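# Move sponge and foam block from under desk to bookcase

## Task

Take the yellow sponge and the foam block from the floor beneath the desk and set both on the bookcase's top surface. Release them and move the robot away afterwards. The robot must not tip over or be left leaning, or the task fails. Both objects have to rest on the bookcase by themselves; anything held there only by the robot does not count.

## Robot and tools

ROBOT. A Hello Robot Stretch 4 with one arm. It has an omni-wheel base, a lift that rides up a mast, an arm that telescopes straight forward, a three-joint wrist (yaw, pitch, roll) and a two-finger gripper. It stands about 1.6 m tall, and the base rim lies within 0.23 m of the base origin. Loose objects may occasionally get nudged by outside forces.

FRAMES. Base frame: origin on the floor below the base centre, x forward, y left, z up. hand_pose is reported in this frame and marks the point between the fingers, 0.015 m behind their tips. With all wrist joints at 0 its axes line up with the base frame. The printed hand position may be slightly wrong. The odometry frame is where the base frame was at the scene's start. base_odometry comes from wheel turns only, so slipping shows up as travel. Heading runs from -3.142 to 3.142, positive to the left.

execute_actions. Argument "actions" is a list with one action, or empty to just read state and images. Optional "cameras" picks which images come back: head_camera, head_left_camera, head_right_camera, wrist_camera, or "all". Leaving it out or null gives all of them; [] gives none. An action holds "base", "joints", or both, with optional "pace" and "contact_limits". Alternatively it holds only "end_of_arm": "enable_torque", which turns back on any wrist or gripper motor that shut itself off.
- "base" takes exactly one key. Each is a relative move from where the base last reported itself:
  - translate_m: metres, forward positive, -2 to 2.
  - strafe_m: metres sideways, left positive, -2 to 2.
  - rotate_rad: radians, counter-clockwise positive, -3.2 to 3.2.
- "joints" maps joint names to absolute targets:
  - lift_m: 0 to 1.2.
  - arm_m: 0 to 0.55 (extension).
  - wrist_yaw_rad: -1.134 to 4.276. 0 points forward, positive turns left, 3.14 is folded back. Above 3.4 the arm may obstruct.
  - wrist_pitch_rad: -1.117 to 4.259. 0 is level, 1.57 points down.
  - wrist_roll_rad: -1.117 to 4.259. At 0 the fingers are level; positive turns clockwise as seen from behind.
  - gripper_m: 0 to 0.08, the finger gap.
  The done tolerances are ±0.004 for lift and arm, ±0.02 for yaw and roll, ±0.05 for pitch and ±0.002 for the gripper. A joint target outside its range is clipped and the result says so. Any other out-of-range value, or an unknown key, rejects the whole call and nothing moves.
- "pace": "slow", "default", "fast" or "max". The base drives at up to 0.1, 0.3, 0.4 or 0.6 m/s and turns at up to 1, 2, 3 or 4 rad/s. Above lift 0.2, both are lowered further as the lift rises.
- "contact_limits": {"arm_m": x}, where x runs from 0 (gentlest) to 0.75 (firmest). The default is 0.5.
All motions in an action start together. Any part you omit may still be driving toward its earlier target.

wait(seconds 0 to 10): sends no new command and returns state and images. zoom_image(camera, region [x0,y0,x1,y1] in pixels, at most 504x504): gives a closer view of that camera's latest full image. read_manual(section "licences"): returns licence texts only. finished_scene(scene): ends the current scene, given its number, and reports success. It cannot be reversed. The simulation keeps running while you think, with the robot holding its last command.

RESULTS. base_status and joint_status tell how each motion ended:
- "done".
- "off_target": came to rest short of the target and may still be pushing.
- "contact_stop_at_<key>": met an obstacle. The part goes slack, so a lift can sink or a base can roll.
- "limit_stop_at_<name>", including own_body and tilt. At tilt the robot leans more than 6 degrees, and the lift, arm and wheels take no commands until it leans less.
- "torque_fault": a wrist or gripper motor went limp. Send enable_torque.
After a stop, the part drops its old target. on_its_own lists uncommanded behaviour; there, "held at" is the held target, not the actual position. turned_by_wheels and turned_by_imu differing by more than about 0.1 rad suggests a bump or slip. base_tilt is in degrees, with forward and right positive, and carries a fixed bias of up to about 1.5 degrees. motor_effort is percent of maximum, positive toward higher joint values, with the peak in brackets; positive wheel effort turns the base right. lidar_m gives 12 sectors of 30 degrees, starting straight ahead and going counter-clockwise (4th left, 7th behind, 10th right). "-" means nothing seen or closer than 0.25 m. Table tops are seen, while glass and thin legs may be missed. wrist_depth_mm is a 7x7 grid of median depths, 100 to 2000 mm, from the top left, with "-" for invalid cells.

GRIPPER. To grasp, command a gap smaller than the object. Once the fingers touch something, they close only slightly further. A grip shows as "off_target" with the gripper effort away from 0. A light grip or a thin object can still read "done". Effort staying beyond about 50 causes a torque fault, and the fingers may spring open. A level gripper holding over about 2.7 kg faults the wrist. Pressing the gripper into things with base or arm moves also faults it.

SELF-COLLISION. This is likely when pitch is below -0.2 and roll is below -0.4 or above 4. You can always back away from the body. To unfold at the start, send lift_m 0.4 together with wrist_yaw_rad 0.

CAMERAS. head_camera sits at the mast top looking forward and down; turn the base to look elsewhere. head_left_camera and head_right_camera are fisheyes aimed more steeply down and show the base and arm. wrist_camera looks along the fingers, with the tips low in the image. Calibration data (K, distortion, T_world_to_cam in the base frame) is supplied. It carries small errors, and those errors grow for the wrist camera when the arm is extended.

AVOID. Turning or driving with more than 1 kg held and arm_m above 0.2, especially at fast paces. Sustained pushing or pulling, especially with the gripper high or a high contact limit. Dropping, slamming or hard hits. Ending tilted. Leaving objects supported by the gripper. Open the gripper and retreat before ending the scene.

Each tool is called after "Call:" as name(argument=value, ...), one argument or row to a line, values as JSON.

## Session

Call:
execute_actions(
  actions=[],
)

Scene clock: 0.00 s.
base_odometry: x=+0.000 y=+0.000 heading=+0.000 (m, m, rad; odometry frame)
turned_by_wheels: +0.000 (rad since the last result)
turned_by_imu: +0.000 (rad since the last result)
base_tilt: forward=-0.6 right=+0.2 (deg)
lidar_m: 2.03 1.70 1.64 1.74 1.54 1.45 1.04 2.21 1.61 1.74 2.32 1.91
base_status: not commanded
joint_positions: lift_m=+0.276 arm_m=-0.002 wrist_yaw_rad=+3.135 wrist_pitch_rad=+0.013 wrist_roll_rad=-0.012 gripper_m=+0.040
joint_status: not commanded
motor_effort: lift_m=+22 arm_m=+0 wrist_yaw_rad=+0 wrist_pitch_rad=-9 wrist_roll_rad=-1 gripper_m=+0 wheel_0=+0 wheel_1=+0 wheel_2=+0 (%)
hand_pose: x=-0.0435 y=+0.0888 z=+0.4515 quat_wxyz=(+0.003, -0.006, -0.006, +1.000) (m; base frame)
wrist_depth_mm: - 132 1983 1708 1499 1336 1229 / - 119 162 1708 1537 1366 1255 / - 125 171 1618 1537 1366 1229 / 134 135 1229 1708 1537 1397 1281 / - - 1618 1708 1537 1397 1255 / 1366 1537 147 1255 138 1308 1229 / 976 - - 1078 125 - -
pictures: head_camera, head_left_camera, head_right_camera, wrist_camera
camera_calibration (this result's frames):
wrist_camera: T_world_to_cam=[[0.0391297, 0.998856, -0.0274977, -0.0728157], [0.0616976, -0.0298814, -0.997647, 0.502406], [-0.997328, 0.0373411, -0.0627963, 0.134556], [0, 0, 0, 1]] pos_world=[0.106048, 0.0827205, 0.507672]
Images, in order (width x height): head_camera 420x560, head_left_camera 420x672, head_right_camera 420x672, wrist_camera 616x392.

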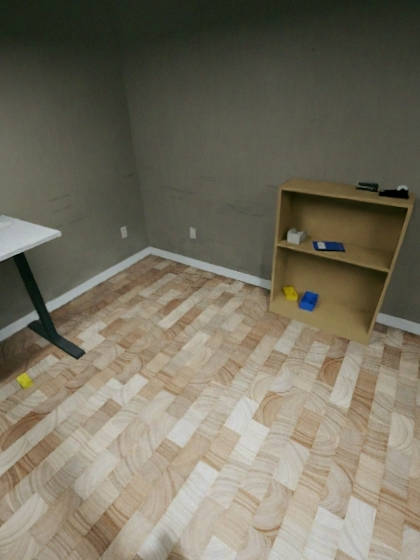

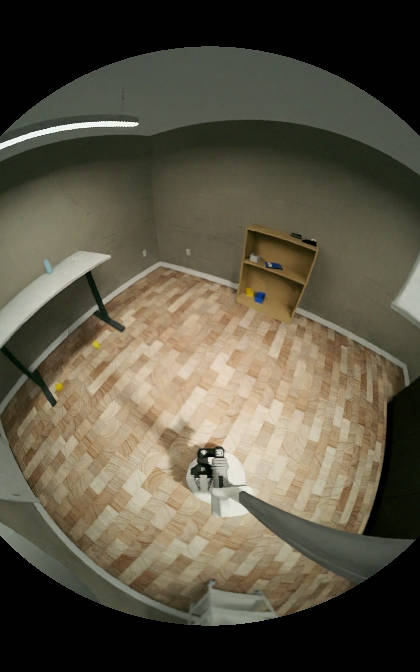

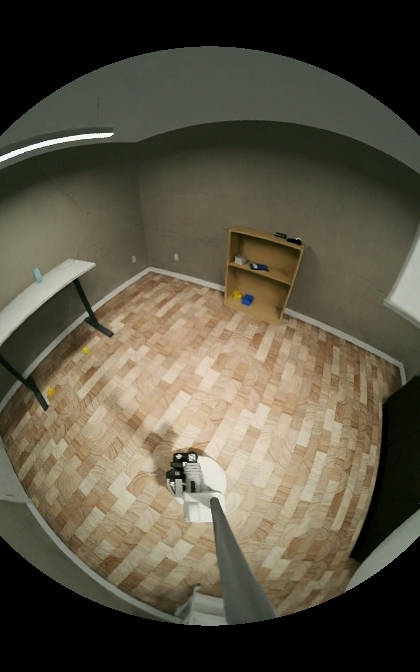

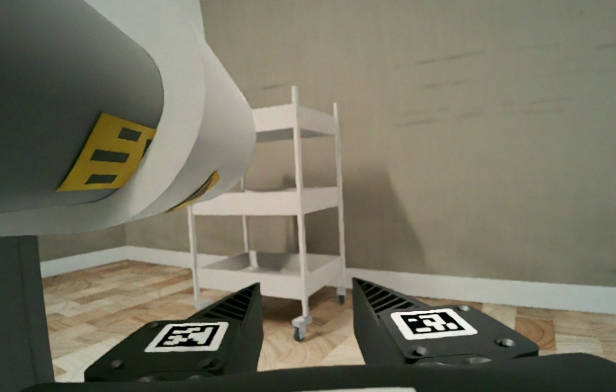

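Call:
execute_actions(
  actions=[
    {"base":{"rotate_rad":1.0},"joints":{"wrist_yaw_rad":0,"gripper_m":0.08,"lift_m":0.4}},
  ],
  cameras=[],
)

Call:
execute_actions(
  actions=[
    {"base":{"translate_m":0.9},"joints":{"wrist_pitch_rad":0.5,"lift_m":0.2},"pace":"fast"},
  ],
  cameras=["head_camera","wrist_camera"],
)

Scene clock: 5.97 s.
base_odometry: x=+0.000 y=+0.000 heading=+1.000 (m, m, rad; odometry frame)
turned_by_wheels: +1.000 (rad since the last result)
turned_by_imu: +0.996 (rad since the last result)
base_tilt: forward=-0.6 right=+0.1 (deg)
lidar_m: 1.64 1.70 1.51 1.44 1.02 1.24 1.62 1.68 2.35 1.89 1.99 1.75
base_status: done
joint_positions: lift_m=+0.400 arm_m=-0.002 wrist_yaw_rad=+0.000 wrist_pitch_rad=+0.013 wrist_roll_rad=-0.012 gripper_m=+0.080
joint_status: all done
motor_effort: lift_m=+26(24) arm_m=+0(0) wrist_yaw_rad=-3(10) wrist_pitch_rad=-10(9) wrist_roll_rad=-1(1) gripper_m=+1(4) wheel_0=-3(7) wheel_1=-2(7) wheel_2=-1(7) (%)
hand_pose: x=+0.3813 y=-0.0873 z=+0.5752 quat_wxyz=(+1.000, -0.006, +0.006, +0.000) (m; base frame)
wrist_depth_mm: - - - - - - - / - - - - - - - / - - - - - - - / - - - - - - - / - - - - - - - / 1808 1863 1537 1756 1464 132 1708 / - - 1255 1336 1205 - -
pictures: none
No camera images: the call's "cameras" was empty. Leave "cameras" out to get every camera's image.

Scene clock: 9.50 s.
base_odometry: x=+0.486 y=+0.757 heading=+1.000 (m, m, rad; odometry frame)
turned_by_wheels: +0.000 (rad since the last result)
turned_by_imu: +0.000 (rad since the last result)
base_tilt: forward=-0.5 right=+0.1 (deg)
lidar_m: 0.72 0.77 1.54 1.47 1.53 1.66 2.56 2.61 2.00 1.92 1.11 0.82
base_status: done
joint_positions: lift_m=+0.200 arm_m=-0.002 wrist_yaw_rad=+0.000 wrist_pitch_rad=+0.502 wrist_roll_rad=-0.012 gripper_m=+0.080
joint_status: all done
motor_effort: lift_m=+17(23) arm_m=+0(0) wrist_yaw_rad=+1(0) wrist_pitch_rad=-8(8) wrist_roll_rad=-1(1) gripper_m=+0(2) wheel_0=+2(2) wheel_1=+1(7) wheel_2=+1(12) (%)
hand_pose: x=+0.3550 y=-0.0874 z=+0.2761 quat_wxyz=(+0.969, -0.006, +0.249, +0.001) (m; base frame)
wrist_depth_mm: 1138 1182 1205 1182 1229 1229 854 / 1205 1255 1255 1255 1281 1281 917 / 904 1025 991 1008 991 976 904 / 741 741 768 759 750 732 723 / 621 615 615 609 603 597 585 / 517 517 500 508 477 132 508 / - - 439 452 433 - -
pictures: head_camera, wrist_camera
camera_calibration (this result's frames):
wrist_camera: T_world_to_cam=[[-0.0416877, -0.999091, -0.00894774, -0.0682875], [-0.523959, 0.0294861, -0.851233, 0.470346], [0.850723, -0.0307977, -0.524712, -0.00697106], [0, 0, 0, 1]] pos_world=[0.249526, -0.0823088, 0.396105]
Images, in order (width x height): head_camera 420x560, wrist_camera 616x392.

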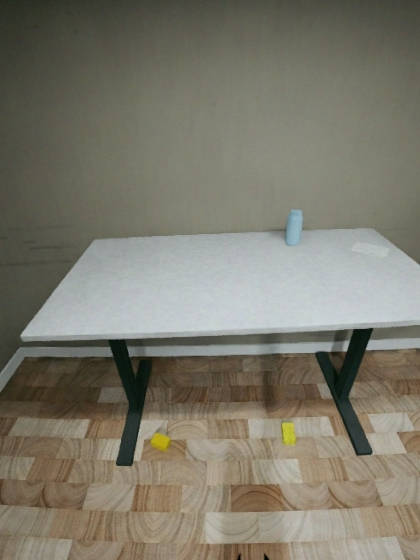

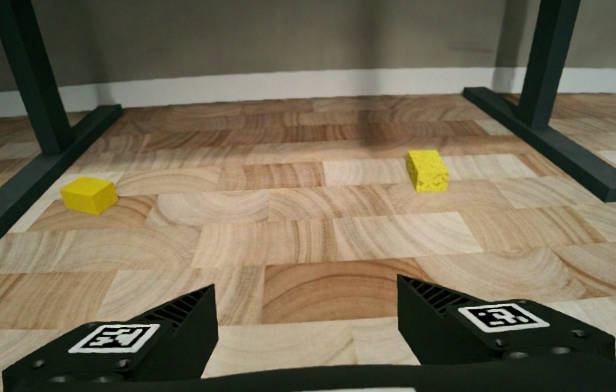

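Call:
execute_actions(
  actions=[
    {"base":{"strafe_m":0.42},"joints":{"wrist_pitch_rad":1.57,"arm_m":0.3},"pace":"fast"},
  ],
  cameras=[],
)

Call:
execute_actions(
  actions=[
    {"base":{"translate_m":0.25},"joints":{"arm_m":0.44},"pace":"fast"},
  ],
  cameras=["wrist_camera"],
)

Scene clock: 15.03 s.
base_odometry: x=+0.133 y=+0.984 heading=+1.000 (m, m, rad; odometry frame)
turned_by_wheels: +0.000 (rad since the last result)
turned_by_imu: -0.001 (rad since the last result)
base_tilt: forward=-0.5 right=+0.1 (deg)
lidar_m: 0.72 0.76 1.07 1.04 1.09 1.43 1.84 2.67 2.42 2.32 1.09 0.79
base_status: done
joint_positions: lift_m=+0.200 arm_m=+0.298 wrist_yaw_rad=+0.000 wrist_pitch_rad=+1.570 wrist_roll_rad=-0.012 gripper_m=+0.080
joint_status: all done
motor_effort: lift_m=+18(18) arm_m=+9(5) wrist_yaw_rad=+0(2) wrist_pitch_rad=+0(5) wrist_roll_rad=-1(1) gripper_m=-2(1) wheel_0=+3(10) wheel_1=-1(11) wheel_2=-1(0) (%)
hand_pose: x=+0.4695 y=-0.0874 z=+0.1659 quat_wxyz=(+0.707, -0.004, +0.707, +0.004) (m; base frame)
wrist_depth_mm: 300 303 304 306 309 309 310 / 300 304 306 309 310 310 314 / 304 307 309 310 312 314 315 / 306 307 309 312 315 315 317 / 307 310 310 314 315 319 319 / 310 312 314 315 317 132 322 / - - 315 319 319 - -
pictures: none
No camera images: the call's "cameras" was empty. Leave "cameras" out to get every camera's image.

Scene clock: 16.90 s.
base_odometry: x=+0.268 y=+1.195 heading=+1.000 (m, m, rad; odometry frame)
turned_by_wheels: +0.000 (rad since the last result)
turned_by_imu: +0.000 (rad since the last result)
base_tilt: forward=-0.6 right=+0.2 (deg)
lidar_m: 0.47 0.50 1.07 1.01 1.10 1.54 1.91 2.92 2.40 2.38 0.74 0.51
base_status: done
joint_positions: lift_m=+0.200 arm_m=+0.438 wrist_yaw_rad=+0.000 wrist_pitch_rad=+1.570 wrist_roll_rad=-0.012 gripper_m=+0.080
joint_status: all done
motor_effort: lift_m=+18(18) arm_m=+8(6) wrist_yaw_rad=+0(1) wrist_pitch_rad=-2(3) wrist_roll_rad=-1(1) gripper_m=+1(1) wheel_0=+0(6) wheel_1=-1(7) wheel_2=+2(13) (%)
hand_pose: x=+0.6096 y=-0.0874 z=+0.1659 quat_wxyz=(+0.707, -0.004, +0.707, +0.004) (m; base frame)
wrist_depth_mm: 266 303 304 304 307 309 309 / 268 303 304 309 309 310 312 / 270 306 306 309 310 315 317 / 271 307 266 265 314 314 317 / 273 310 312 314 315 319 319 / 274 279 314 315 315 132 320 / - - 315 317 320 - -
pictures: wrist_camera
camera_calibration (this result's frames):
wrist_camera: T_world_to_cam=[[-0.0275999, -0.999101, 0.0321861, -0.0740694], [-0.998394, 0.0291451, 0.0485711, 0.649772], [-0.0494655, -0.0307939, -0.998301, 0.345897], [0, 0, 0, 1]] pos_world=[0.663794, -0.0822889, 0.316134]
Images, in order (width x height): wrist_camera 616x392.

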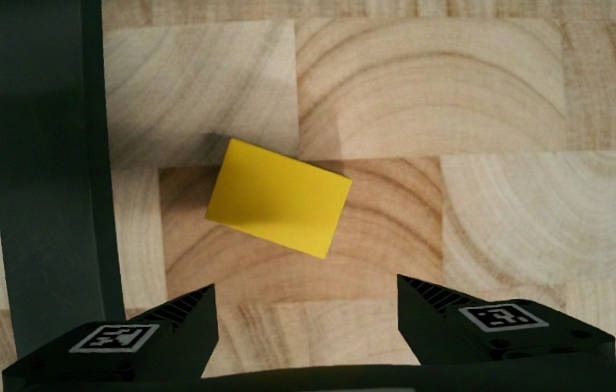

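Call:
execute_actions(
  actions=[
    {"base":{"strafe_m":0.015},"joints":{"arm_m":0.482,"wrist_roll_rad":1.9,"lift_m":0.12}},
  ],
  cameras=["wrist_camera"],
)

Scene clock: 19.90 s.
base_odometry: x=+0.256 y=+1.203 heading=+1.000 (m, m, rad; odometry frame)
turned_by_wheels: +0.000 (rad since the last result)
turned_by_imu: -0.001 (rad since the last result)
base_tilt: forward=-0.6 right=+0.1 (deg)
lidar_m: 0.47 0.50 1.06 1.01 1.07 1.50 1.82 2.91 2.46 2.40 0.74 0.52
base_status: done
joint_positions: lift_m=+0.120 arm_m=+0.480 wrist_yaw_rad=+0.000 wrist_pitch_rad=+1.570 wrist_roll_rad=+1.900 gripper_m=+0.080
joint_status: all done
motor_effort: lift_m=+17(15) arm_m=+9(13) wrist_yaw_rad=-1(1) wrist_pitch_rad=-2(2) wrist_roll_rad=+0(3) gripper_m=+0(0) wheel_0=-1(8) wheel_1=-1(7) wheel_2=+0(1) (%)
hand_pose: x=+0.6515 y=-0.0874 z=+0.0859 quat_wxyz=(+0.412, +0.575, +0.411, -0.575) (m; base frame)
wrist_depth_mm: 223 224 225 226 228 228 229 / 224 224 227 228 229 230 230 / 225 228 229 229 230 232 233 / 228 229 229 230 232 234 235 / 229 231 231 187 235 236 236 / 231 232 189 189 190 132 - / - - 190 191 236 - -
pictures: wrist_camera
camera_calibration (this result's frames):
wrist_camera: T_world_to_cam=[[-0.93251, 0.359762, 0.0315727, 0.63801], [0.36096, 0.93126, 0.0496305, -0.111321], [-0.0115472, 0.0576775, -0.998268, 0.251186], [0, 0, 0, 1]] pos_world=[0.638034, -0.140351, 0.236132]
Images, in order (width x height): wrist_camera 616x392.

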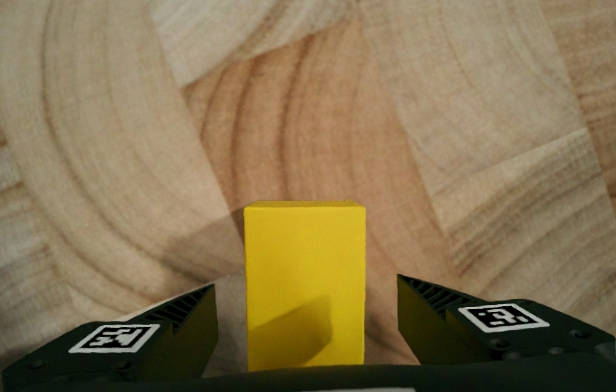

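Call:
execute_actions(
  actions=[
    {"joints":{"lift_m":0.065}},
  ],
  cameras=[],
)

Call:
execute_actions(
  actions=[
    {"joints":{"gripper_m":0.04}},
  ],
  cameras=[],
)

Call:
execute_actions(
  actions=[
    {"joints":{"lift_m":0.2,"arm_m":0.15},"base":{"translate_m":-0.59},"pace":"fast"},
  ],
  cameras=[],
)

Call:
execute_actions(
  actions=[
    {"base":{"rotate_rad":-1.57},"pace":"fast"},
  ],
  cameras=["head_camera"],
)

Call:
execute_actions(
  actions=[
    {"joints":{"lift_m":1.2,"wrist_roll_rad":0},"base":{"translate_m":1.73},"pace":"fast"},
  ],
  cameras=["wrist_camera","head_right_camera"],
)

Scene clock: 24.30 s.
base_odometry: x=+0.256 y=+1.203 heading=+1.000 (m, m, rad; odometry frame)
turned_by_wheels: +0.000 (rad since the last result)
turned_by_imu: -0.001 (rad since the last result)
base_tilt: forward=-0.6 right=+0.1 (deg)
lidar_m: 0.48 0.49 1.08 1.03 1.07 1.51 1.86 2.90 2.48 2.37 0.77 0.52
base_status: not commanded
joint_positions: lift_m=+0.065 arm_m=+0.480 wrist_yaw_rad=+0.000 wrist_pitch_rad=+1.570 wrist_roll_rad=+1.900 gripper_m=+0.080
joint_status: all done
motor_effort: lift_m=+17(12) arm_m=+9(9) wrist_yaw_rad=+0(0) wrist_pitch_rad=-2(2) wrist_roll_rad=+0(0) gripper_m=+1(0) wheel_0=-1(1) wheel_1=-1(1) wheel_2=+0(0) (%)
hand_pose: x=+0.6515 y=-0.0874 z=+0.0309 quat_wxyz=(+0.412, +0.575, +0.411, -0.575) (m; base frame)
wrist_depth_mm: 170 170 172 172 173 174 - / 170 172 173 174 175 176 176 / 172 173 174 175 176 177 178 / 173 174 175 176 177 178 179 / 175 176 176 132 179 179 180 / 177 177 133 133 135 132 - / - - 134 134 135 - -
pictures: none
No camera images: the call's "cameras" was empty. Leave "cameras" out to get every camera's image.

Scene clock: 25.30 s.
base_odometry: x=+0.256 y=+1.203 heading=+1.000 (m, m, rad; odometry frame)
turned_by_wheels: +0.000 (rad since the last result)
turned_by_imu: +0.000 (rad since the last result)
base_tilt: forward=-0.5 right=+0.1 (deg)
lidar_m: 0.47 0.50 1.08 0.99 1.08 1.48 1.88 2.92 2.43 2.36 0.75 0.48
base_status: not commanded
joint_positions: lift_m=+0.065 arm_m=+0.480 wrist_yaw_rad=+0.000 wrist_pitch_rad=+1.570 wrist_roll_rad=+1.900 gripper_m=+0.058
joint_status: gripper_m off_target (ended at +0.058, target +0.040)
on_its_own: gripper_m is held at +0.053, not at your +0.040, by its contact guard: the fingers met something
motor_effort: lift_m=+17(17) arm_m=+9(9) wrist_yaw_rad=+0(2) wrist_pitch_rad=-1(2) wrist_roll_rad=+0(0) gripper_m=-37(36) wheel_0=-1(1) wheel_1=-1(1) wheel_2=+0(0) (%)
hand_pose: x=+0.6515 y=-0.0874 z=+0.0309 quat_wxyz=(+0.412, +0.575, +0.411, -0.575) (m; base frame)
wrist_depth_mm: 170 171 171 172 174 174 - / 171 172 173 173 175 176 176 / 173 173 174 175 176 177 178 / 174 175 175 176 177 178 179 / 175 176 176 132 179 180 180 / 177 177 133 133 134 180 - / 178 - 133 134 132 - -
pictures: none
No camera images: the call's "cameras" was empty. Leave "cameras" out to get every camera's image.

Scene clock: 28.13 s.
base_odometry: x=-0.064 y=+0.706 heading=+1.000 (m, m, rad; odometry frame)
turned_by_wheels: +0.000 (rad since the last result)
turned_by_imu: -0.001 (rad since the last result)
base_tilt: forward=-0.6 right=+0.1 (deg)
lidar_m: 1.04 1.47 1.09 1.02 1.07 1.17 2.22 2.31 2.80 2.33 1.67 1.12
base_status: done
joint_positions: lift_m=+0.200 arm_m=+0.152 wrist_yaw_rad=+0.000 wrist_pitch_rad=+1.570 wrist_roll_rad=+1.900 gripper_m=+0.058
joint_status: all done
on_its_own: gripper_m is held at +0.053, not at your +0.040, by its contact guard: the fingers met something
motor_effort: lift_m=+26(23) arm_m=-9(8) wrist_yaw_rad=+1(1) wrist_pitch_rad=-2(0) wrist_roll_rad=-1(0) gripper_m=-37(35) wheel_0=+0(11) wheel_1=+0(8) wheel_2=-2(14) (%)
hand_pose: x=+0.3226 y=-0.0874 z=+0.1652 quat_wxyz=(+0.411, +0.575, +0.411, -0.575) (m; base frame)
wrist_depth_mm: 300 301 303 304 306 307 309 / 301 301 306 307 307 309 244 / 304 307 307 309 310 282 202 / 306 309 309 310 312 276 197 / 309 310 312 132 314 285 194 / 310 312 133 133 134 260 - / 314 - 133 134 132 - -
pictures: none
No camera images: the call's "cameras" was empty. Leave "cameras" out to get every camera's image.

Scene clock: 29.87 s.
base_odometry: x=-0.064 y=+0.706 heading=-0.570 (m, m, rad; odometry frame)
turned_by_wheels: -1.570 (rad since the last result)
turned_by_imu: -1.568 (rad since the last result)
base_tilt: forward=-0.5 right=+0.1 (deg)
lidar_m: 2.34 1.63 1.12 1.08 1.49 1.08 1.03 1.09 1.16 2.21 2.29 2.78
base_status: done
joint_positions: lift_m=+0.200 arm_m=+0.152 wrist_yaw_rad=+0.000 wrist_pitch_rad=+1.570 wrist_roll_rad=+1.900 gripper_m=+0.058
joint_status: not commanded
on_its_own: gripper_m is held at +0.053, not at your +0.040, by its contact guard: the fingers met something
motor_effort: lift_m=+25(26) arm_m=-9(9) wrist_yaw_rad=-4(0) wrist_pitch_rad=-1(0) wrist_roll_rad=-1(1) gripper_m=-36(36) wheel_0=+2(7) wheel_1=+0(9) wheel_2=-1(6) (%)
hand_pose: x=+0.3227 y=-0.0874 z=+0.1652 quat_wxyz=(+0.412, +0.575, +0.411, -0.575) (m; base frame)
wrist_depth_mm: 300 301 303 306 306 307 307 / 300 303 304 307 307 309 244 / 304 304 307 309 312 281 202 / 306 307 309 312 312 274 197 / 309 312 310 132 315 286 195 / 312 312 133 134 134 262 - / 314 - 134 134 132 - -
pictures: head_camera
Images, in order (width x height): head_camera 420x560.

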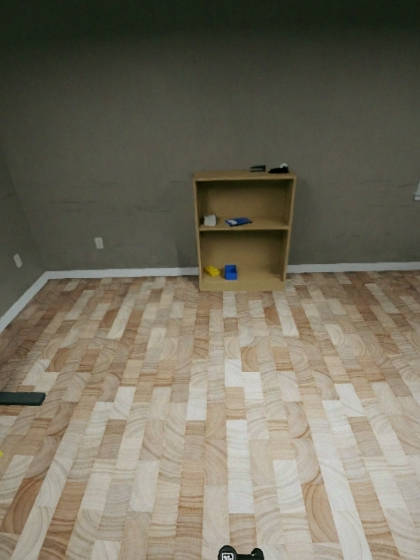

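Scene clock: 35.47 s.
base_odometry: x=+1.393 y=-0.227 heading=-0.570 (m, m, rad; odometry frame)
turned_by_wheels: +0.000 (rad since the last result)
turned_by_imu: +0.000 (rad since the last result)
base_tilt: forward=-0.6 right=+0.1 (deg)
lidar_m: 0.61 0.67 1.34 1.70 1.20 1.62 2.78 2.43 2.31 2.15 1.37 0.64
base_status: done
joint_positions: lift_m=+1.200 arm_m=+0.152 wrist_yaw_rad=+0.000 wrist_pitch_rad=+1.570 wrist_roll_rad=+0.000 gripper_m=+0.058
joint_status: all done
on_its_own: gripper_m is held at +0.053, not at your +0.040, by its contact guard: the fingers met something
motor_effort: lift_m=+25(26) arm_m=-9(9) wrist_yaw_rad=+2(1) wrist_pitch_rad=-1(1) wrist_roll_rad=-2(6) gripper_m=-37(36) wheel_0=+0(7) wheel_1=+0(8) wheel_2=+1(9) (%)
hand_pose: x=+0.3226 y=-0.0874 z=+1.1651 quat_wxyz=(+0.707, +0.000, +0.707, +0.000) (m; base frame)
wrist_depth_mm: 1255 1025 788 931 931 707 1281 / 1229 1255 1182 1182 1205 1281 1308 / 1281 1281 1255 1308 1281 1281 1308 / 1281 1281 1281 1281 1281 1308 1336 / 1281 1281 1308 133 1281 1366 1336 / 1308 1308 133 134 134 1336 1336 / 1281 - 133 134 132 - -
pictures: head_right_camera, wrist_camera
camera_calibration (this result's frames):
wrist_camera: T_world_to_cam=[[-0.040071, -0.998678, 0.0321809, -0.110085], [-0.997947, 0.0416105, 0.0486872, 0.315516], [-0.049962, -0.0301638, -0.998296, 1.32943], [0, 0, 0, 1]] pos_world=[0.376878, -0.082968, 1.31535]
Images, in order (width x height): head_right_camera 420x672, wrist_camera 616x392.

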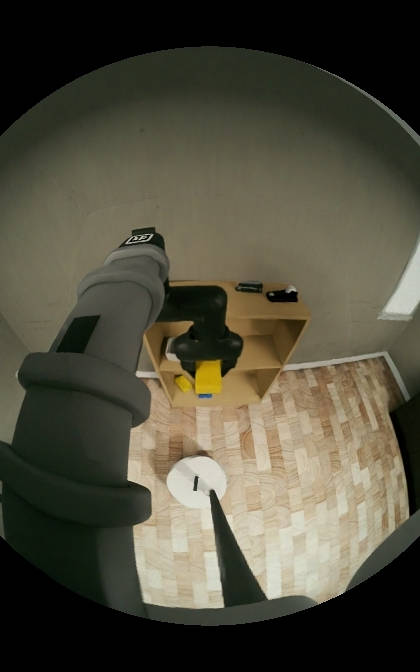

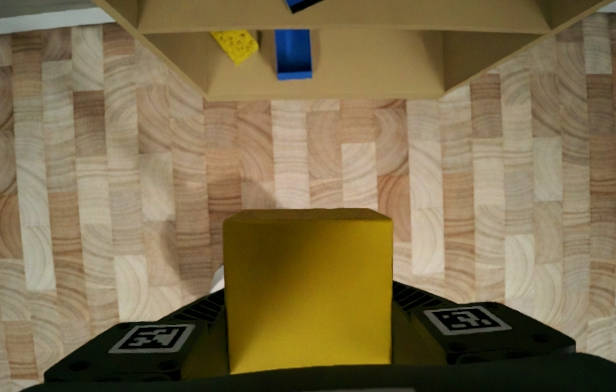

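Call:
execute_actions(
  actions=[
    {"joints":{"arm_m":0.54},"base":{"translate_m":0.03}},
  ],
  cameras=["wrist_camera"],
)

Scene clock: 42.30 s.
base_odometry: x=+1.418 y=-0.243 heading=-0.570 (m, m, rad; odometry frame)
turned_by_wheels: +0.000 (rad since the last result)
turned_by_imu: -0.001 (rad since the last result)
base_tilt: forward=-0.6 right=+0.1 (deg)
lidar_m: 0.57 0.62 1.32 1.86 1.21 1.58 2.82 2.47 2.27 2.18 1.31 0.62
base_status: done
joint_positions: lift_m=+1.200 arm_m=+0.538 wrist_yaw_rad=+0.000 wrist_pitch_rad=+1.570 wrist_roll_rad=+0.000 gripper_m=+0.058
joint_status: all done
on_its_own: gripper_m is held at +0.053, not at your +0.040, by its contact guard: the fingers met something
motor_effort: lift_m=+25(25) arm_m=+9(7) wrist_yaw_rad=+1(1) wrist_pitch_rad=-2(2) wrist_roll_rad=-1(2) gripper_m=-35(36) wheel_0=+0(8) wheel_1=+0(5) wheel_2=+0(7) (%)
hand_pose: x=+0.7095 y=-0.0874 z=+1.1651 quat_wxyz=(+0.707, +0.000, +0.707, +0.000) (m; base frame)
wrist_depth_mm: 241 242 244 245 246 248 249 / 243 244 246 247 248 251 251 / 244 246 247 248 250 252 253 / 246 248 249 250 252 253 254 / 248 250 251 132 253 255 256 / 250 250 133 133 134 256 257 / 250 - 133 135 132 - -
pictures: wrist_camera
camera_calibration (this result's frames):
wrist_camera: T_world_to_cam=[[-0.0393389, -0.998708, 0.0321743, -0.0950958], [-0.997986, 0.0408734, 0.0485144, 0.701798], [-0.0497668, -0.030201, -0.998304, 1.34863], [0, 0, 0, 1]] pos_world=[0.763761, -0.0829278, 1.31536]
Images, in order (width x height): wrist_camera 616x392.

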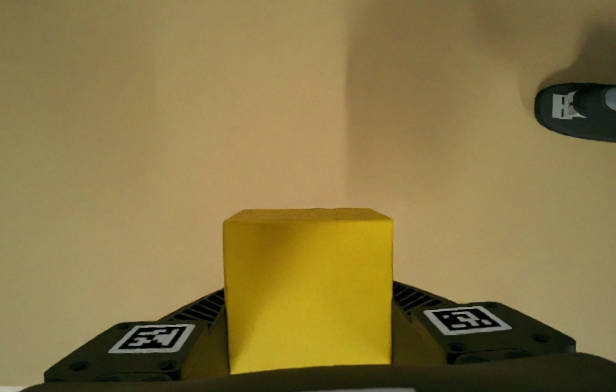

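Call:
execute_actions(
  actions=[
    {"joints":{"lift_m":1.127},"pace":"slow"},
  ],
  cameras=[],
)

Call:
execute_actions(
  actions=[
    {"joints":{"gripper_m":0.08}},
  ],
  cameras=[],
)

Call:
execute_actions(
  actions=[
    {"joints":{"lift_m":1.19}},
  ],
  cameras=[],
)

Call:
execute_actions(
  actions=[
    {"joints":{"arm_m":0.42},"base":{"translate_m":-1.06},"pace":"fast"},
  ],
  cameras=[],
)

Call:
execute_actions(
  actions=[
    {"joints":{"lift_m":0.2},"base":{"rotate_rad":1.57},"pace":"fast"},
  ],
  cameras=[],
)

Call:
execute_actions(
  actions=[
    {"base":{"translate_m":0.64},"pace":"fast"},
  ],
  cameras=["wrist_camera"],
)

Scene clock: 48.57 s.
base_odometry: x=+1.418 y=-0.243 heading=-0.570 (m, m, rad; odometry frame)
turned_by_wheels: +0.000 (rad since the last result)
turned_by_imu: -0.001 (rad since the last result)
base_tilt: forward=-0.5 right=+0.2 (deg)
lidar_m: 0.58 0.61 1.34 1.87 1.22 1.62 2.82 2.44 2.27 2.17 1.32 0.61
base_status: not commanded
joint_positions: lift_m=+1.127 arm_m=+0.538 wrist_yaw_rad=+0.000 wrist_pitch_rad=+1.570 wrist_roll_rad=+0.000 gripper_m=+0.058
joint_status: all done
on_its_own: gripper_m is held at +0.053, not at your +0.040, by its contact guard: the fingers met something
motor_effort: lift_m=+17(28) arm_m=+9(9) wrist_yaw_rad=+0(1) wrist_pitch_rad=-1(1) wrist_roll_rad=-1(1) gripper_m=-37(33) wheel_0=+0(0) wheel_1=+0(0) wheel_2=+1(1) (%)
hand_pose: x=+0.7095 y=-0.0874 z=+1.0929 quat_wxyz=(+0.707, +0.000, +0.707, +0.000) (m; base frame)
wrist_depth_mm: 172 173 174 175 176 177 - / 173 174 175 176 177 178 179 / 174 175 176 177 178 179 180 / 175 176 178 178 179 181 182 / 177 178 178 132 180 182 183 / 177 179 133 133 134 183 - / 178 - 133 134 132 - -
pictures: none
No camera images: the call's "cameras" was empty. Leave "cameras" out to get every camera's image.

Scene clock: 49.50 s.
base_odometry: x=+1.418 y=-0.243 heading=-0.570 (m, m, rad; odometry frame)
turned_by_wheels: +0.000 (rad since the last result)
turned_by_imu: +0.000 (rad since the last result)
base_tilt: forward=-0.5 right=+0.1 (deg)
lidar_m: 0.58 0.64 1.34 1.87 1.20 1.62 2.83 2.46 2.30 2.17 1.36 0.61
base_status: not commanded
joint_positions: lift_m=+1.127 arm_m=+0.538 wrist_yaw_rad=+0.000 wrist_pitch_rad=+1.570 wrist_roll_rad=+0.000 gripper_m=+0.080
joint_status: all done
motor_effort: lift_m=+17(17) arm_m=+9(9) wrist_yaw_rad=+0(1) wrist_pitch_rad=-2(1) wrist_roll_rad=-1(1) gripper_m=+1(39) wheel_0=+0(0) wheel_1=+0(0) wheel_2=+1(1) (%)
hand_pose: x=+0.7095 y=-0.0874 z=+1.0929 quat_wxyz=(+0.707, +0.000, +0.707, +0.000) (m; base frame)
wrist_depth_mm: 172 173 174 175 176 177 - / 173 174 175 176 177 179 179 / 174 175 176 177 179 180 180 / 176 176 178 178 179 180 181 / 176 178 178 135 180 182 182 / 178 178 135 135 136 132 - / - - 136 136 137 - -
pictures: none
No camera images: the call's "cameras" was empty. Leave "cameras" out to get every camera's image.

Scene clock: 50.70 s.
base_odometry: x=+1.418 y=-0.243 heading=-0.570 (m, m, rad; odometry frame)
turned_by_wheels: +0.000 (rad since the last result)
turned_by_imu: +0.000 (rad since the last result)
base_tilt: forward=-0.6 right=+0.2 (deg)
lidar_m: 0.57 0.65 1.30 1.87 1.24 1.60 2.80 2.46 2.28 2.17 1.31 0.62
base_status: not commanded
joint_positions: lift_m=+1.190 arm_m=+0.538 wrist_yaw_rad=+0.000 wrist_pitch_rad=+1.570 wrist_roll_rad=+0.000 gripper_m=+0.080
joint_status: all done
motor_effort: lift_m=+26(29) arm_m=+9(9) wrist_yaw_rad=-1(2) wrist_pitch_rad=-1(1) wrist_roll_rad=-1(1) gripper_m=-1(1) wheel_0=+0(0) wheel_1=+0(0) wheel_2=+1(0) (%)
hand_pose: x=+0.7095 y=-0.0874 z=+1.1552 quat_wxyz=(+0.707, +0.000, +0.707, +0.000) (m; base frame)
wrist_depth_mm: 232 234 235 236 237 238 240 / 233 236 236 237 239 241 241 / 235 236 237 239 240 242 243 / 236 237 239 240 243 243 244 / 238 240 240 197 244 246 247 / 239 239 198 198 200 132 - / - - 199 200 245 - -
pictures: none
No camera images: the call's "cameras" was empty. Leave "cameras" out to get every camera's image.

Scene clock: 55.67 s.
base_odometry: x=+0.526 y=+0.329 heading=-0.571 (m, m, rad; odometry frame)
turned_by_wheels: +0.000 (rad since the last result)
turned_by_imu: -0.002 (rad since the last result)
base_tilt: forward=-0.5 right=+0.1 (deg)
lidar_m: 1.65 2.05 1.14 1.09 1.14 1.81 1.74 1.55 1.64 2.20 2.30 1.72
base_status: done
joint_positions: lift_m=+1.190 arm_m=+0.422 wrist_yaw_rad=+0.000 wrist_pitch_rad=+1.570 wrist_roll_rad=+0.000 gripper_m=+0.080
joint_status: all done
motor_effort: lift_m=+25(26) arm_m=-10(7) wrist_yaw_rad=+1(1) wrist_pitch_rad=-2(2) wrist_roll_rad=-1(1) gripper_m=+0(0) wheel_0=-1(6) wheel_1=-2(7) wheel_2=-1(10) (%)
hand_pose: x=+0.5926 y=-0.0874 z=+1.1552 quat_wxyz=(+0.707, +0.000, +0.707, +0.000) (m; base frame)
wrist_depth_mm: 1229 1255 1281 1281 1281 1281 1308 / 1255 1255 1255 1281 1255 1281 1308 / 1255 1255 1281 1281 1281 1308 1308 / 1281 1255 1281 1281 1308 1308 1308 / 1281 1281 1308 1308 1308 1336 1336 / 1281 1281 1281 1308 1308 132 1336 / - - 1098 1098 1308 - -
pictures: none
No camera images: the call's "cameras" was empty. Leave "cameras" out to get every camera's image.

Scene clock: 59.23 s.
base_odometry: x=+0.526 y=+0.329 heading=+0.999 (m, m, rad; odometry frame)
turned_by_wheels: +1.570 (rad since the last result)
turned_by_imu: +1.566 (rad since the last result)
base_tilt: forward=-0.6 right=+0.2 (deg)
lidar_m: 1.08 1.13 1.81 1.73 1.58 1.66 2.22 2.30 1.69 1.63 2.02 1.17
base_status: done
joint_positions: lift_m=+0.200 arm_m=+0.422 wrist_yaw_rad=+0.000 wrist_pitch_rad=+1.570 wrist_roll_rad=+0.000 gripper_m=+0.080
joint_status: all done
motor_effort: lift_m=+17(26) arm_m=-9(9) wrist_yaw_rad=+0(0) wrist_pitch_rad=-2(2) wrist_roll_rad=-1(1) gripper_m=+0(3) wheel_0=-2(2) wheel_1=-2(5) wheel_2=-2(5) (%)
hand_pose: x=+0.5926 y=-0.0874 z=+0.1659 quat_wxyz=(+0.707, +0.000, +0.707, +0.000) (m; base frame)
wrist_depth_mm: 300 303 303 304 307 309 312 / 301 306 306 307 309 312 314 / 304 306 309 309 312 314 315 / 306 309 309 312 314 314 317 / 307 310 312 314 317 319 319 / 310 310 315 315 317 132 320 / - - 317 317 317 - -
pictures: none
No camera images: the call's "cameras" was empty. Leave "cameras" out to get every camera's image.

Scene clock: 62.13 s.
base_odometry: x=+0.872 y=+0.867 heading=+0.999 (m, m, rad; odometry frame)
turned_by_wheels: +0.000 (rad since the last result)
turned_by_imu: +0.000 (rad since the last result)
base_tilt: forward=-0.6 right=+0.2 (deg)
lidar_m: 0.45 0.50 0.66 1.70 1.82 2.06 2.90 2.87 1.74 1.72 0.66 0.50
base_status: done
joint_positions: lift_m=+0.200 arm_m=+0.422 wrist_yaw_rad=+0.000 wrist_pitch_rad=+1.570 wrist_roll_rad=+0.000 gripper_m=+0.080
joint_status: not commanded
motor_effort: lift_m=+17(17) arm_m=-9(9) wrist_yaw_rad=+2(0) wrist_pitch_rad=-2(2) wrist_roll_rad=-1(1) gripper_m=+1(2) wheel_0=-1(8) wheel_1=+0(8) wheel_2=+1(11) (%)
hand_pose: x=+0.5926 y=-0.0874 z=+0.1659 quat_wxyz=(+0.707, +0.000, +0.707, +0.000) (m; base frame)
wrist_depth_mm: 300 303 304 306 307 310 310 / 303 303 306 307 309 312 312 / 304 306 307 266 312 314 315 / 304 309 309 266 314 317 319 / 307 309 312 268 317 317 320 / 310 310 314 315 315 132 322 / - - 315 317 319 - -
pictures: wrist_camera
camera_calibration (this result's frames):
wrist_camera: T_world_to_cam=[[-0.0396073, -0.998697, 0.0321877, -0.0673899], [-0.997958, 0.0411525, 0.0488521, 0.633529], [-0.0501131, -0.0301871, -0.998287, 0.345526], [0, 0, 0, 1]] pos_world=[0.646882, -0.082943, 0.316154]
Images, in order (width x height): wrist_camera 616x392.

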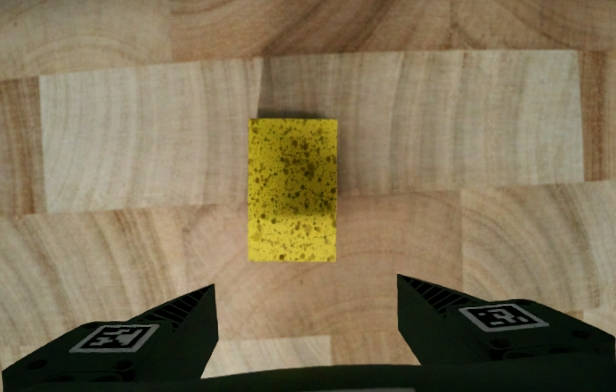

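Call:
execute_actions(
  actions=[
    {"base":{"strafe_m":0.006},"joints":{"arm_m":0.468,"lift_m":0.12}},
  ],
  cameras=["wrist_camera"],
)

Scene clock: 65.87 s.
base_odometry: x=+0.867 y=+0.871 heading=+0.999 (m, m, rad; odometry frame)
turned_by_wheels: +0.000 (rad since the last result)
turned_by_imu: -0.001 (rad since the last result)
base_tilt: forward=-0.6 right=+0.2 (deg)
lidar_m: 0.45 0.44 0.65 1.70 1.81 2.09 2.87 2.89 1.73 1.72 0.70 0.49
base_status: done
joint_positions: lift_m=+0.120 arm_m=+0.466 wrist_yaw_rad=+0.000 wrist_pitch_rad=+1.570 wrist_roll_rad=+0.000 gripper_m=+0.080
joint_status: all done
motor_effort: lift_m=+17(15) arm_m=+9(11) wrist_yaw_rad=-1(2) wrist_pitch_rad=-2(2) wrist_roll_rad=-1(1) gripper_m=+0(2) wheel_0=+2(4) wheel_1=-2(5) wheel_2=+0(0) (%)
hand_pose: x=+0.6374 y=-0.0874 z=+0.0859 quat_wxyz=(+0.707, +0.000, +0.707, +0.000) (m; base frame)
wrist_depth_mm: 223 224 226 228 229 229 231 / 225 226 228 228 230 231 232 / 226 228 229 230 231 234 234 / 229 229 230 187 234 235 236 / 229 230 231 188 235 236 237 / 231 231 189 190 190 132 - / - - 190 190 236 - -
pictures: wrist_camera
camera_calibration (this result's frames):
wrist_camera: T_world_to_cam=[[-0.0395156, -0.9987, 0.0321852, -0.0630967], [-0.997965, 0.0410589, 0.0487898, 0.682219], [-0.0500479, -0.0301918, -0.99829, 0.267886], [0, 0, 0, 1]] pos_world=[0.691745, -0.0829379, 0.236174]
Images, in order (width x height): wrist_camera 616x392.

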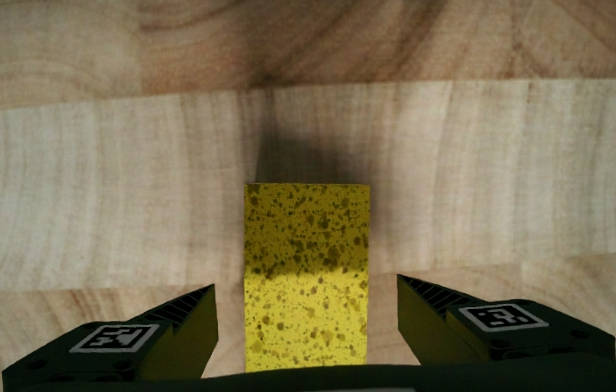

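Call:
execute_actions(
  actions=[
    {"joints":{"lift_m":0.065}},
  ],
  cameras=[],
)

Call:
execute_actions(
  actions=[
    {"joints":{"gripper_m":0.04}},
  ],
  cameras=[],
)

Call:
execute_actions(
  actions=[
    {"joints":{"lift_m":0.2,"arm_m":0.15},"base":{"translate_m":-0.49},"pace":"fast"},
  ],
  cameras=[],
)

Call:
execute_actions(
  actions=[
    {"base":{"rotate_rad":-1.57},"joints":{"lift_m":1.2},"pace":"fast"},
  ],
  cameras=[],
)

Call:
execute_actions(
  actions=[
    {"joints":{"arm_m":0.54},"base":{"translate_m":1.07}},
  ],
  cameras=["wrist_camera"],
)

Scene clock: 70.97 s.
base_odometry: x=+0.867 y=+0.871 heading=+0.999 (m, m, rad; odometry frame)
turned_by_wheels: +0.000 (rad since the last result)
turned_by_imu: -0.001 (rad since the last result)
base_tilt: forward=-0.5 right=+0.1 (deg)
lidar_m: 0.44 0.47 0.64 1.72 1.81 2.08 2.86 2.88 1.72 1.72 0.71 0.45
base_status: not commanded
joint_positions: lift_m=+0.065 arm_m=+0.466 wrist_yaw_rad=+0.000 wrist_pitch_rad=+1.570 wrist_roll_rad=+0.000 gripper_m=+0.080
joint_status: all done
motor_effort: lift_m=+17(18) arm_m=+9(9) wrist_yaw_rad=+0(0) wrist_pitch_rad=-2(2) wrist_roll_rad=-1(1) gripper_m=-1(1) wheel_0=+2(2) wheel_1=-2(2) wheel_2=+0(0) (%)
hand_pose: x=+0.6374 y=-0.0874 z=+0.0309 quat_wxyz=(+0.707, +0.000, +0.707, +0.000) (m; base frame)
wrist_depth_mm: 170 171 172 174 174 176 - / 172 172 174 175 176 177 177 / 172 174 174 176 177 178 179 / 174 175 176 132 177 179 180 / 175 176 176 133 134 181 181 / 176 177 134 134 134 132 - / - - 134 134 135 - -
pictures: none
No camera images: the call's "cameras" was empty. Leave "cameras" out to get every camera's image.

Scene clock: 71.97 s.
base_odometry: x=+0.867 y=+0.871 heading=+0.999 (m, m, rad; odometry frame)
turned_by_wheels: +0.000 (rad since the last result)
turned_by_imu: +0.000 (rad since the last result)
base_tilt: forward=-0.6 right=+0.1 (deg)
lidar_m: 0.45 0.46 0.64 1.69 1.82 2.07 2.88 2.83 1.75 1.72 0.68 0.50
base_status: not commanded
joint_positions: lift_m=+0.065 arm_m=+0.466 wrist_yaw_rad=+0.000 wrist_pitch_rad=+1.570 wrist_roll_rad=+0.000 gripper_m=+0.060
joint_status: gripper_m off_target (ended at +0.060, target +0.040)
on_its_own: gripper_m is held at +0.055, not at your +0.040, by its contact guard: the fingers met something
motor_effort: lift_m=+17(17) arm_m=+9(9) wrist_yaw_rad=+0(0) wrist_pitch_rad=-2(2) wrist_roll_rad=-1(1) gripper_m=-41(44) wheel_0=+2(2) wheel_1=-1(1) wheel_2=+0(0) (%)
hand_pose: x=+0.6374 y=-0.0874 z=+0.0309 quat_wxyz=(+0.707, +0.000, +0.707, +0.000) (m; base frame)
wrist_depth_mm: 170 171 173 173 174 176 - / 171 172 173 175 175 177 178 / 173 174 174 175 177 178 178 / 174 175 175 132 178 179 180 / 175 176 176 133 134 180 181 / 176 177 133 133 134 181 - / 177 - 134 134 134 - -
pictures: none
No camera images: the call's "cameras" was empty. Leave "cameras" out to get every camera's image.

Scene clock: 74.47 s.
base_odometry: x=+0.602 y=+0.459 heading=+0.999 (m, m, rad; odometry frame)
turned_by_wheels: +0.000 (rad since the last result)
turned_by_imu: -0.001 (rad since the last result)
base_tilt: forward=-0.4 right=+0.1 (deg)
lidar_m: 0.91 0.99 1.76 1.73 1.76 1.66 2.37 2.45 1.72 1.65 2.07 0.97
base_status: done
joint_positions: lift_m=+0.200 arm_m=+0.152 wrist_yaw_rad=+0.000 wrist_pitch_rad=+1.570 wrist_roll_rad=+0.000 gripper_m=+0.060
joint_status: all done
on_its_own: gripper_m is held at +0.055, not at your +0.040, by its contact guard: the fingers met something
motor_effort: lift_m=+25(28) arm_m=-9(9) wrist_yaw_rad=+0(1) wrist_pitch_rad=-2(3) wrist_roll_rad=-2(1) gripper_m=-40(39) wheel_0=+0(8) wheel_1=+1(7) wheel_2=-1(11) (%)
hand_pose: x=+0.3225 y=-0.0874 z=+0.1652 quat_wxyz=(+0.707, +0.000, +0.707, +0.000) (m; base frame)
wrist_depth_mm: 301 301 306 306 309 310 312 / 301 304 306 309 310 314 314 / 306 306 309 310 310 314 315 / 307 309 310 132 314 315 317 / 307 310 310 133 134 319 320 / 310 312 133 134 134 319 322 / 314 - 133 135 135 - -
pictures: none
No camera images: the call's "cameras" was empty. Leave "cameras" out to get every camera's image.

Scene clock: 78.03 s.
base_odometry: x=+0.602 y=+0.459 heading=-0.571 (m, m, rad; odometry frame)
turned_by_wheels: -1.570 (rad since the last result)
turned_by_imu: -1.568 (rad since the last result)
base_tilt: forward=-0.6 right=+0.1 (deg)
lidar_m: 1.66 2.04 1.01 0.95 0.98 1.78 1.73 1.70 1.67 2.33 2.43 1.69
base_status: done
joint_positions: lift_m=+1.200 arm_m=+0.152 wrist_yaw_rad=+0.000 wrist_pitch_rad=+1.570 wrist_roll_rad=+0.000 gripper_m=+0.060
joint_status: all done
on_its_own: gripper_m is held at +0.055, not at your +0.040, by its contact guard: the fingers met something
motor_effort: lift_m=+25(29) arm_m=-9(9) wrist_yaw_rad=+2(2) wrist_pitch_rad=-2(3) wrist_roll_rad=-1(1) gripper_m=-39(41) wheel_0=+2(7) wheel_1=-1(10) wheel_2=+1(7) (%)
hand_pose: x=+0.3226 y=-0.0874 z=+1.1651 quat_wxyz=(+0.707, +0.000, +0.707, +0.000) (m; base frame)
wrist_depth_mm: 1229 1255 1281 1281 1281 1281 1308 / 1255 1255 1281 1281 1281 1308 1308 / 1281 1281 1281 1308 1281 1308 1308 / 1255 1281 1308 132 1308 1308 1308 / 1281 1308 1281 132 134 1336 1336 / 1281 1281 133 133 134 1336 1336 / 1308 - 133 135 134 - -
pictures: none
No camera images: the call's "cameras" was empty. Leave "cameras" out to get every camera's image.

Scene clock: 83.07 s.
base_odometry: x=+1.502 y=-0.120 heading=-0.571 (m, m, rad; odometry frame)
turned_by_wheels: +0.000 (rad since the last result)
turned_by_imu: +0.000 (rad since the last result)
base_tilt: forward=-0.5 right=+0.0 (deg)
lidar_m: 0.57 0.97 1.28 1.73 1.11 1.36 2.81 2.52 2.46 2.32 0.82 0.63
base_status: done
joint_positions: lift_m=+1.200 arm_m=+0.538 wrist_yaw_rad=+0.000 wrist_pitch_rad=+1.570 wrist_roll_rad=+0.000 gripper_m=+0.060
joint_status: all done
on_its_own: gripper_m is held at +0.055, not at your +0.040, by its contact guard: the fingers met something
motor_effort: lift_m=+25(25) arm_m=+9(10) wrist_yaw_rad=+1(1) wrist_pitch_rad=-1(3) wrist_roll_rad=-1(1) gripper_m=-39(38) wheel_0=+1(4) wheel_1=+2(7) wheel_2=+2(9) (%)
hand_pose: x=+0.7095 y=-0.0874 z=+1.1651 quat_wxyz=(+0.707, +0.000, +0.707, +0.000) (m; base frame)
wrist_depth_mm: 399 243 245 246 246 249 250 / 585 245 246 247 249 250 252 / 1182 246 248 250 250 252 254 / 1255 247 248 132 251 254 254 / 1281 249 250 133 134 247 211 / 1281 250 133 134 134 213 212 / 1308 - 134 134 134 - -
pictures: wrist_camera
camera_calibration (this result's frames):
wrist_camera: T_world_to_cam=[[-0.0393883, -0.998706, 0.0321797, -0.0950678], [-0.997977, 0.0409272, 0.0486496, 0.701645], [-0.0499037, -0.0301984, -0.998297, 1.34876], [0, 0, 0, 1]] pos_world=[0.763789, -0.0829307, 1.31539]
Images, in order (width x height): wrist_camera 616x392.

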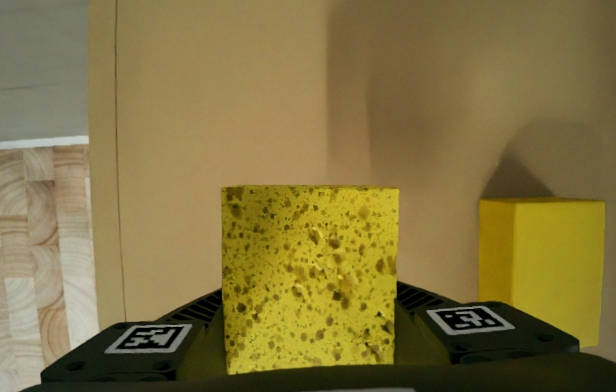

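Call:
execute_actions(
  actions=[
    {"joints":{"lift_m":1.127},"pace":"slow"},
  ],
  cameras=[],
)

Call:
execute_actions(
  actions=[
    {"joints":{"gripper_m":0.08}},
  ],
  cameras=[],
)

Call:
execute_actions(
  actions=[
    {"joints":{"lift_m":1.19}},
  ],
  cameras=[],
)

Call:
execute_actions(
  actions=[
    {"joints":{"arm_m":0.1},"base":{"translate_m":-0.2},"pace":"fast"},
  ],
  cameras=[],
)

Call:
finished_scene(
  scene=2,
)

Scene clock: 88.83 s.
base_odometry: x=+1.502 y=-0.120 heading=-0.571 (m, m, rad; odometry frame)
turned_by_wheels: +0.000 (rad since the last result)
turned_by_imu: -0.001 (rad since the last result)
base_tilt: forward=-0.6 right=+0.1 (deg)
lidar_m: 0.59 0.93 1.31 1.72 1.05 1.42 2.80 2.53 2.44 2.30 0.85 0.63
base_status: not commanded
joint_positions: lift_m=+1.127 arm_m=+0.538 wrist_yaw_rad=+0.000 wrist_pitch_rad=+1.570 wrist_roll_rad=+0.000 gripper_m=+0.060
joint_status: all done
on_its_own: gripper_m is held at +0.055, not at your +0.040, by its contact guard: the fingers met something
motor_effort: lift_m=+17(24) arm_m=+9(9) wrist_yaw_rad=-1(2) wrist_pitch_rad=-1(1) wrist_roll_rad=-1(1) gripper_m=-38(40) wheel_0=+2(2) wheel_1=+1(1) wheel_2=+3(3) (%)
hand_pose: x=+0.7095 y=-0.0874 z=+1.0929 quat_wxyz=(+0.707, +0.000, +0.707, +0.000) (m; base frame)
wrist_depth_mm: 172 173 174 175 176 177 - / 173 174 175 177 177 178 179 / 174 175 176 178 178 180 180 / 175 176 177 132 179 181 181 / 177 178 178 133 134 182 181 / 178 178 133 134 134 183 - / 179 - 133 135 134 - -
pictures: none
No camera images: the call's "cameras" was empty. Leave "cameras" out to get every camera's image.

Scene clock: 89.77 s.
base_odometry: x=+1.502 y=-0.120 heading=-0.571 (m, m, rad; odometry frame)
turned_by_wheels: +0.000 (rad since the last result)
turned_by_imu: +0.000 (rad since the last result)
base_tilt: forward=-0.6 right=+0.2 (deg)
lidar_m: 0.58 0.96 1.33 1.73 1.09 1.38 2.80 2.54 2.45 2.31 0.82 0.62
base_status: not commanded
joint_positions: lift_m=+1.127 arm_m=+0.538 wrist_yaw_rad=+0.000 wrist_pitch_rad=+1.570 wrist_roll_rad=+0.000 gripper_m=+0.080
joint_status: all done
motor_effort: lift_m=+17(16) arm_m=+9(9) wrist_yaw_rad=+2(1) wrist_pitch_rad=-2(2) wrist_roll_rad=-1(1) gripper_m=+1(40) wheel_0=+1(1) wheel_1=+2(1) wheel_2=+2(2) (%)
hand_pose: x=+0.7095 y=-0.0874 z=+1.0929 quat_wxyz=(+0.707, +0.000, +0.707, +0.000) (m; base frame)
wrist_depth_mm: 172 173 174 175 176 178 - / 173 174 175 176 178 178 180 / 174 175 177 177 178 180 180 / 176 176 177 134 179 181 181 / 177 178 178 135 181 182 181 / 178 178 135 135 136 132 - / - - 135 136 137 - -
pictures: none
No camera images: the call's "cameras" was empty. Leave "cameras" out to get every camera's image.

Scene clock: 90.97 s.
base_odometry: x=+1.502 y=-0.120 heading=-0.571 (m, m, rad; odometry frame)
turned_by_wheels: +0.000 (rad since the last result)
turned_by_imu: +0.000 (rad since the last result)
base_tilt: forward=-0.5 right=+0.1 (deg)
lidar_m: 0.59 0.94 1.33 1.74 1.06 1.37 2.82 2.53 2.44 2.31 0.81 0.61
base_status: not commanded
joint_positions: lift_m=+1.190 arm_m=+0.538 wrist_yaw_rad=+0.000 wrist_pitch_rad=+1.570 wrist_roll_rad=+0.000 gripper_m=+0.080
joint_status: all done
motor_effort: lift_m=+26(21) arm_m=+9(9) wrist_yaw_rad=+2(0) wrist_pitch_rad=-2(1) wrist_roll_rad=-1(1) gripper_m=+0(1) wheel_0=+1(2) wheel_1=+1(1) wheel_2=+2(2) (%)
hand_pose: x=+0.7095 y=-0.0874 z=+1.1552 quat_wxyz=(+0.707, +0.000, +0.707, +0.000) (m; base frame)
wrist_depth_mm: 379 233 236 236 237 239 240 / 535 235 236 237 238 240 242 / 1008 236 237 239 241 241 243 / 1255 238 240 197 241 243 245 / 1281 240 241 197 243 245 200 / 1281 241 199 199 200 132 - / - - 199 200 246 - -
pictures: none
No camera images: the call's "cameras" was empty. Leave "cameras" out to get every camera's image.

Scene clock: 93.03 s.
base_odometry: x=+1.334 y=-0.012 heading=-0.571 (m, m, rad; odometry frame)
turned_by_wheels: +0.000 (rad since the last result)
turned_by_imu: -0.001 (rad since the last result)
base_tilt: forward=-0.6 right=+0.1 (deg)
lidar_m: 0.78 1.14 1.61 1.08 1.00 1.40 2.61 2.37 2.48 2.34 1.62 0.81
base_status: done
joint_positions: lift_m=+1.190 arm_m=+0.102 wrist_yaw_rad=+0.000 wrist_pitch_rad=+1.570 wrist_roll_rad=+0.000 gripper_m=+0.080
joint_status: all done
motor_effort: lift_m=+25(26) arm_m=-9(7) wrist_yaw_rad=-2(3) wrist_pitch_rad=-3(3) wrist_roll_rad=-2(2) gripper_m=-1(0) wheel_0=-2(8) wheel_1=-1(6) wheel_2=-2(6) (%)
hand_pose: x=+0.2725 y=-0.0874 z=+1.1552 quat_wxyz=(+0.707, +0.000, +0.707, +0.000) (m; base frame)
wrist_depth_mm: 1255 1255 1255 1229 1255 1281 1255 / 1255 1281 1281 1255 1281 1281 1281 / 1255 1281 1255 1255 1281 1308 1308 / 1255 1281 1255 1281 1308 1308 1308 / 1255 1308 1281 1098 1308 1308 1308 / 1255 1281 1098 1078 1308 132 1336 / - - 1118 1098 1308 - -
pictures: none
No camera images: the call's "cameras" was empty. Leave "cameras" out to get every camera's image.

The scene is finished: the task was done.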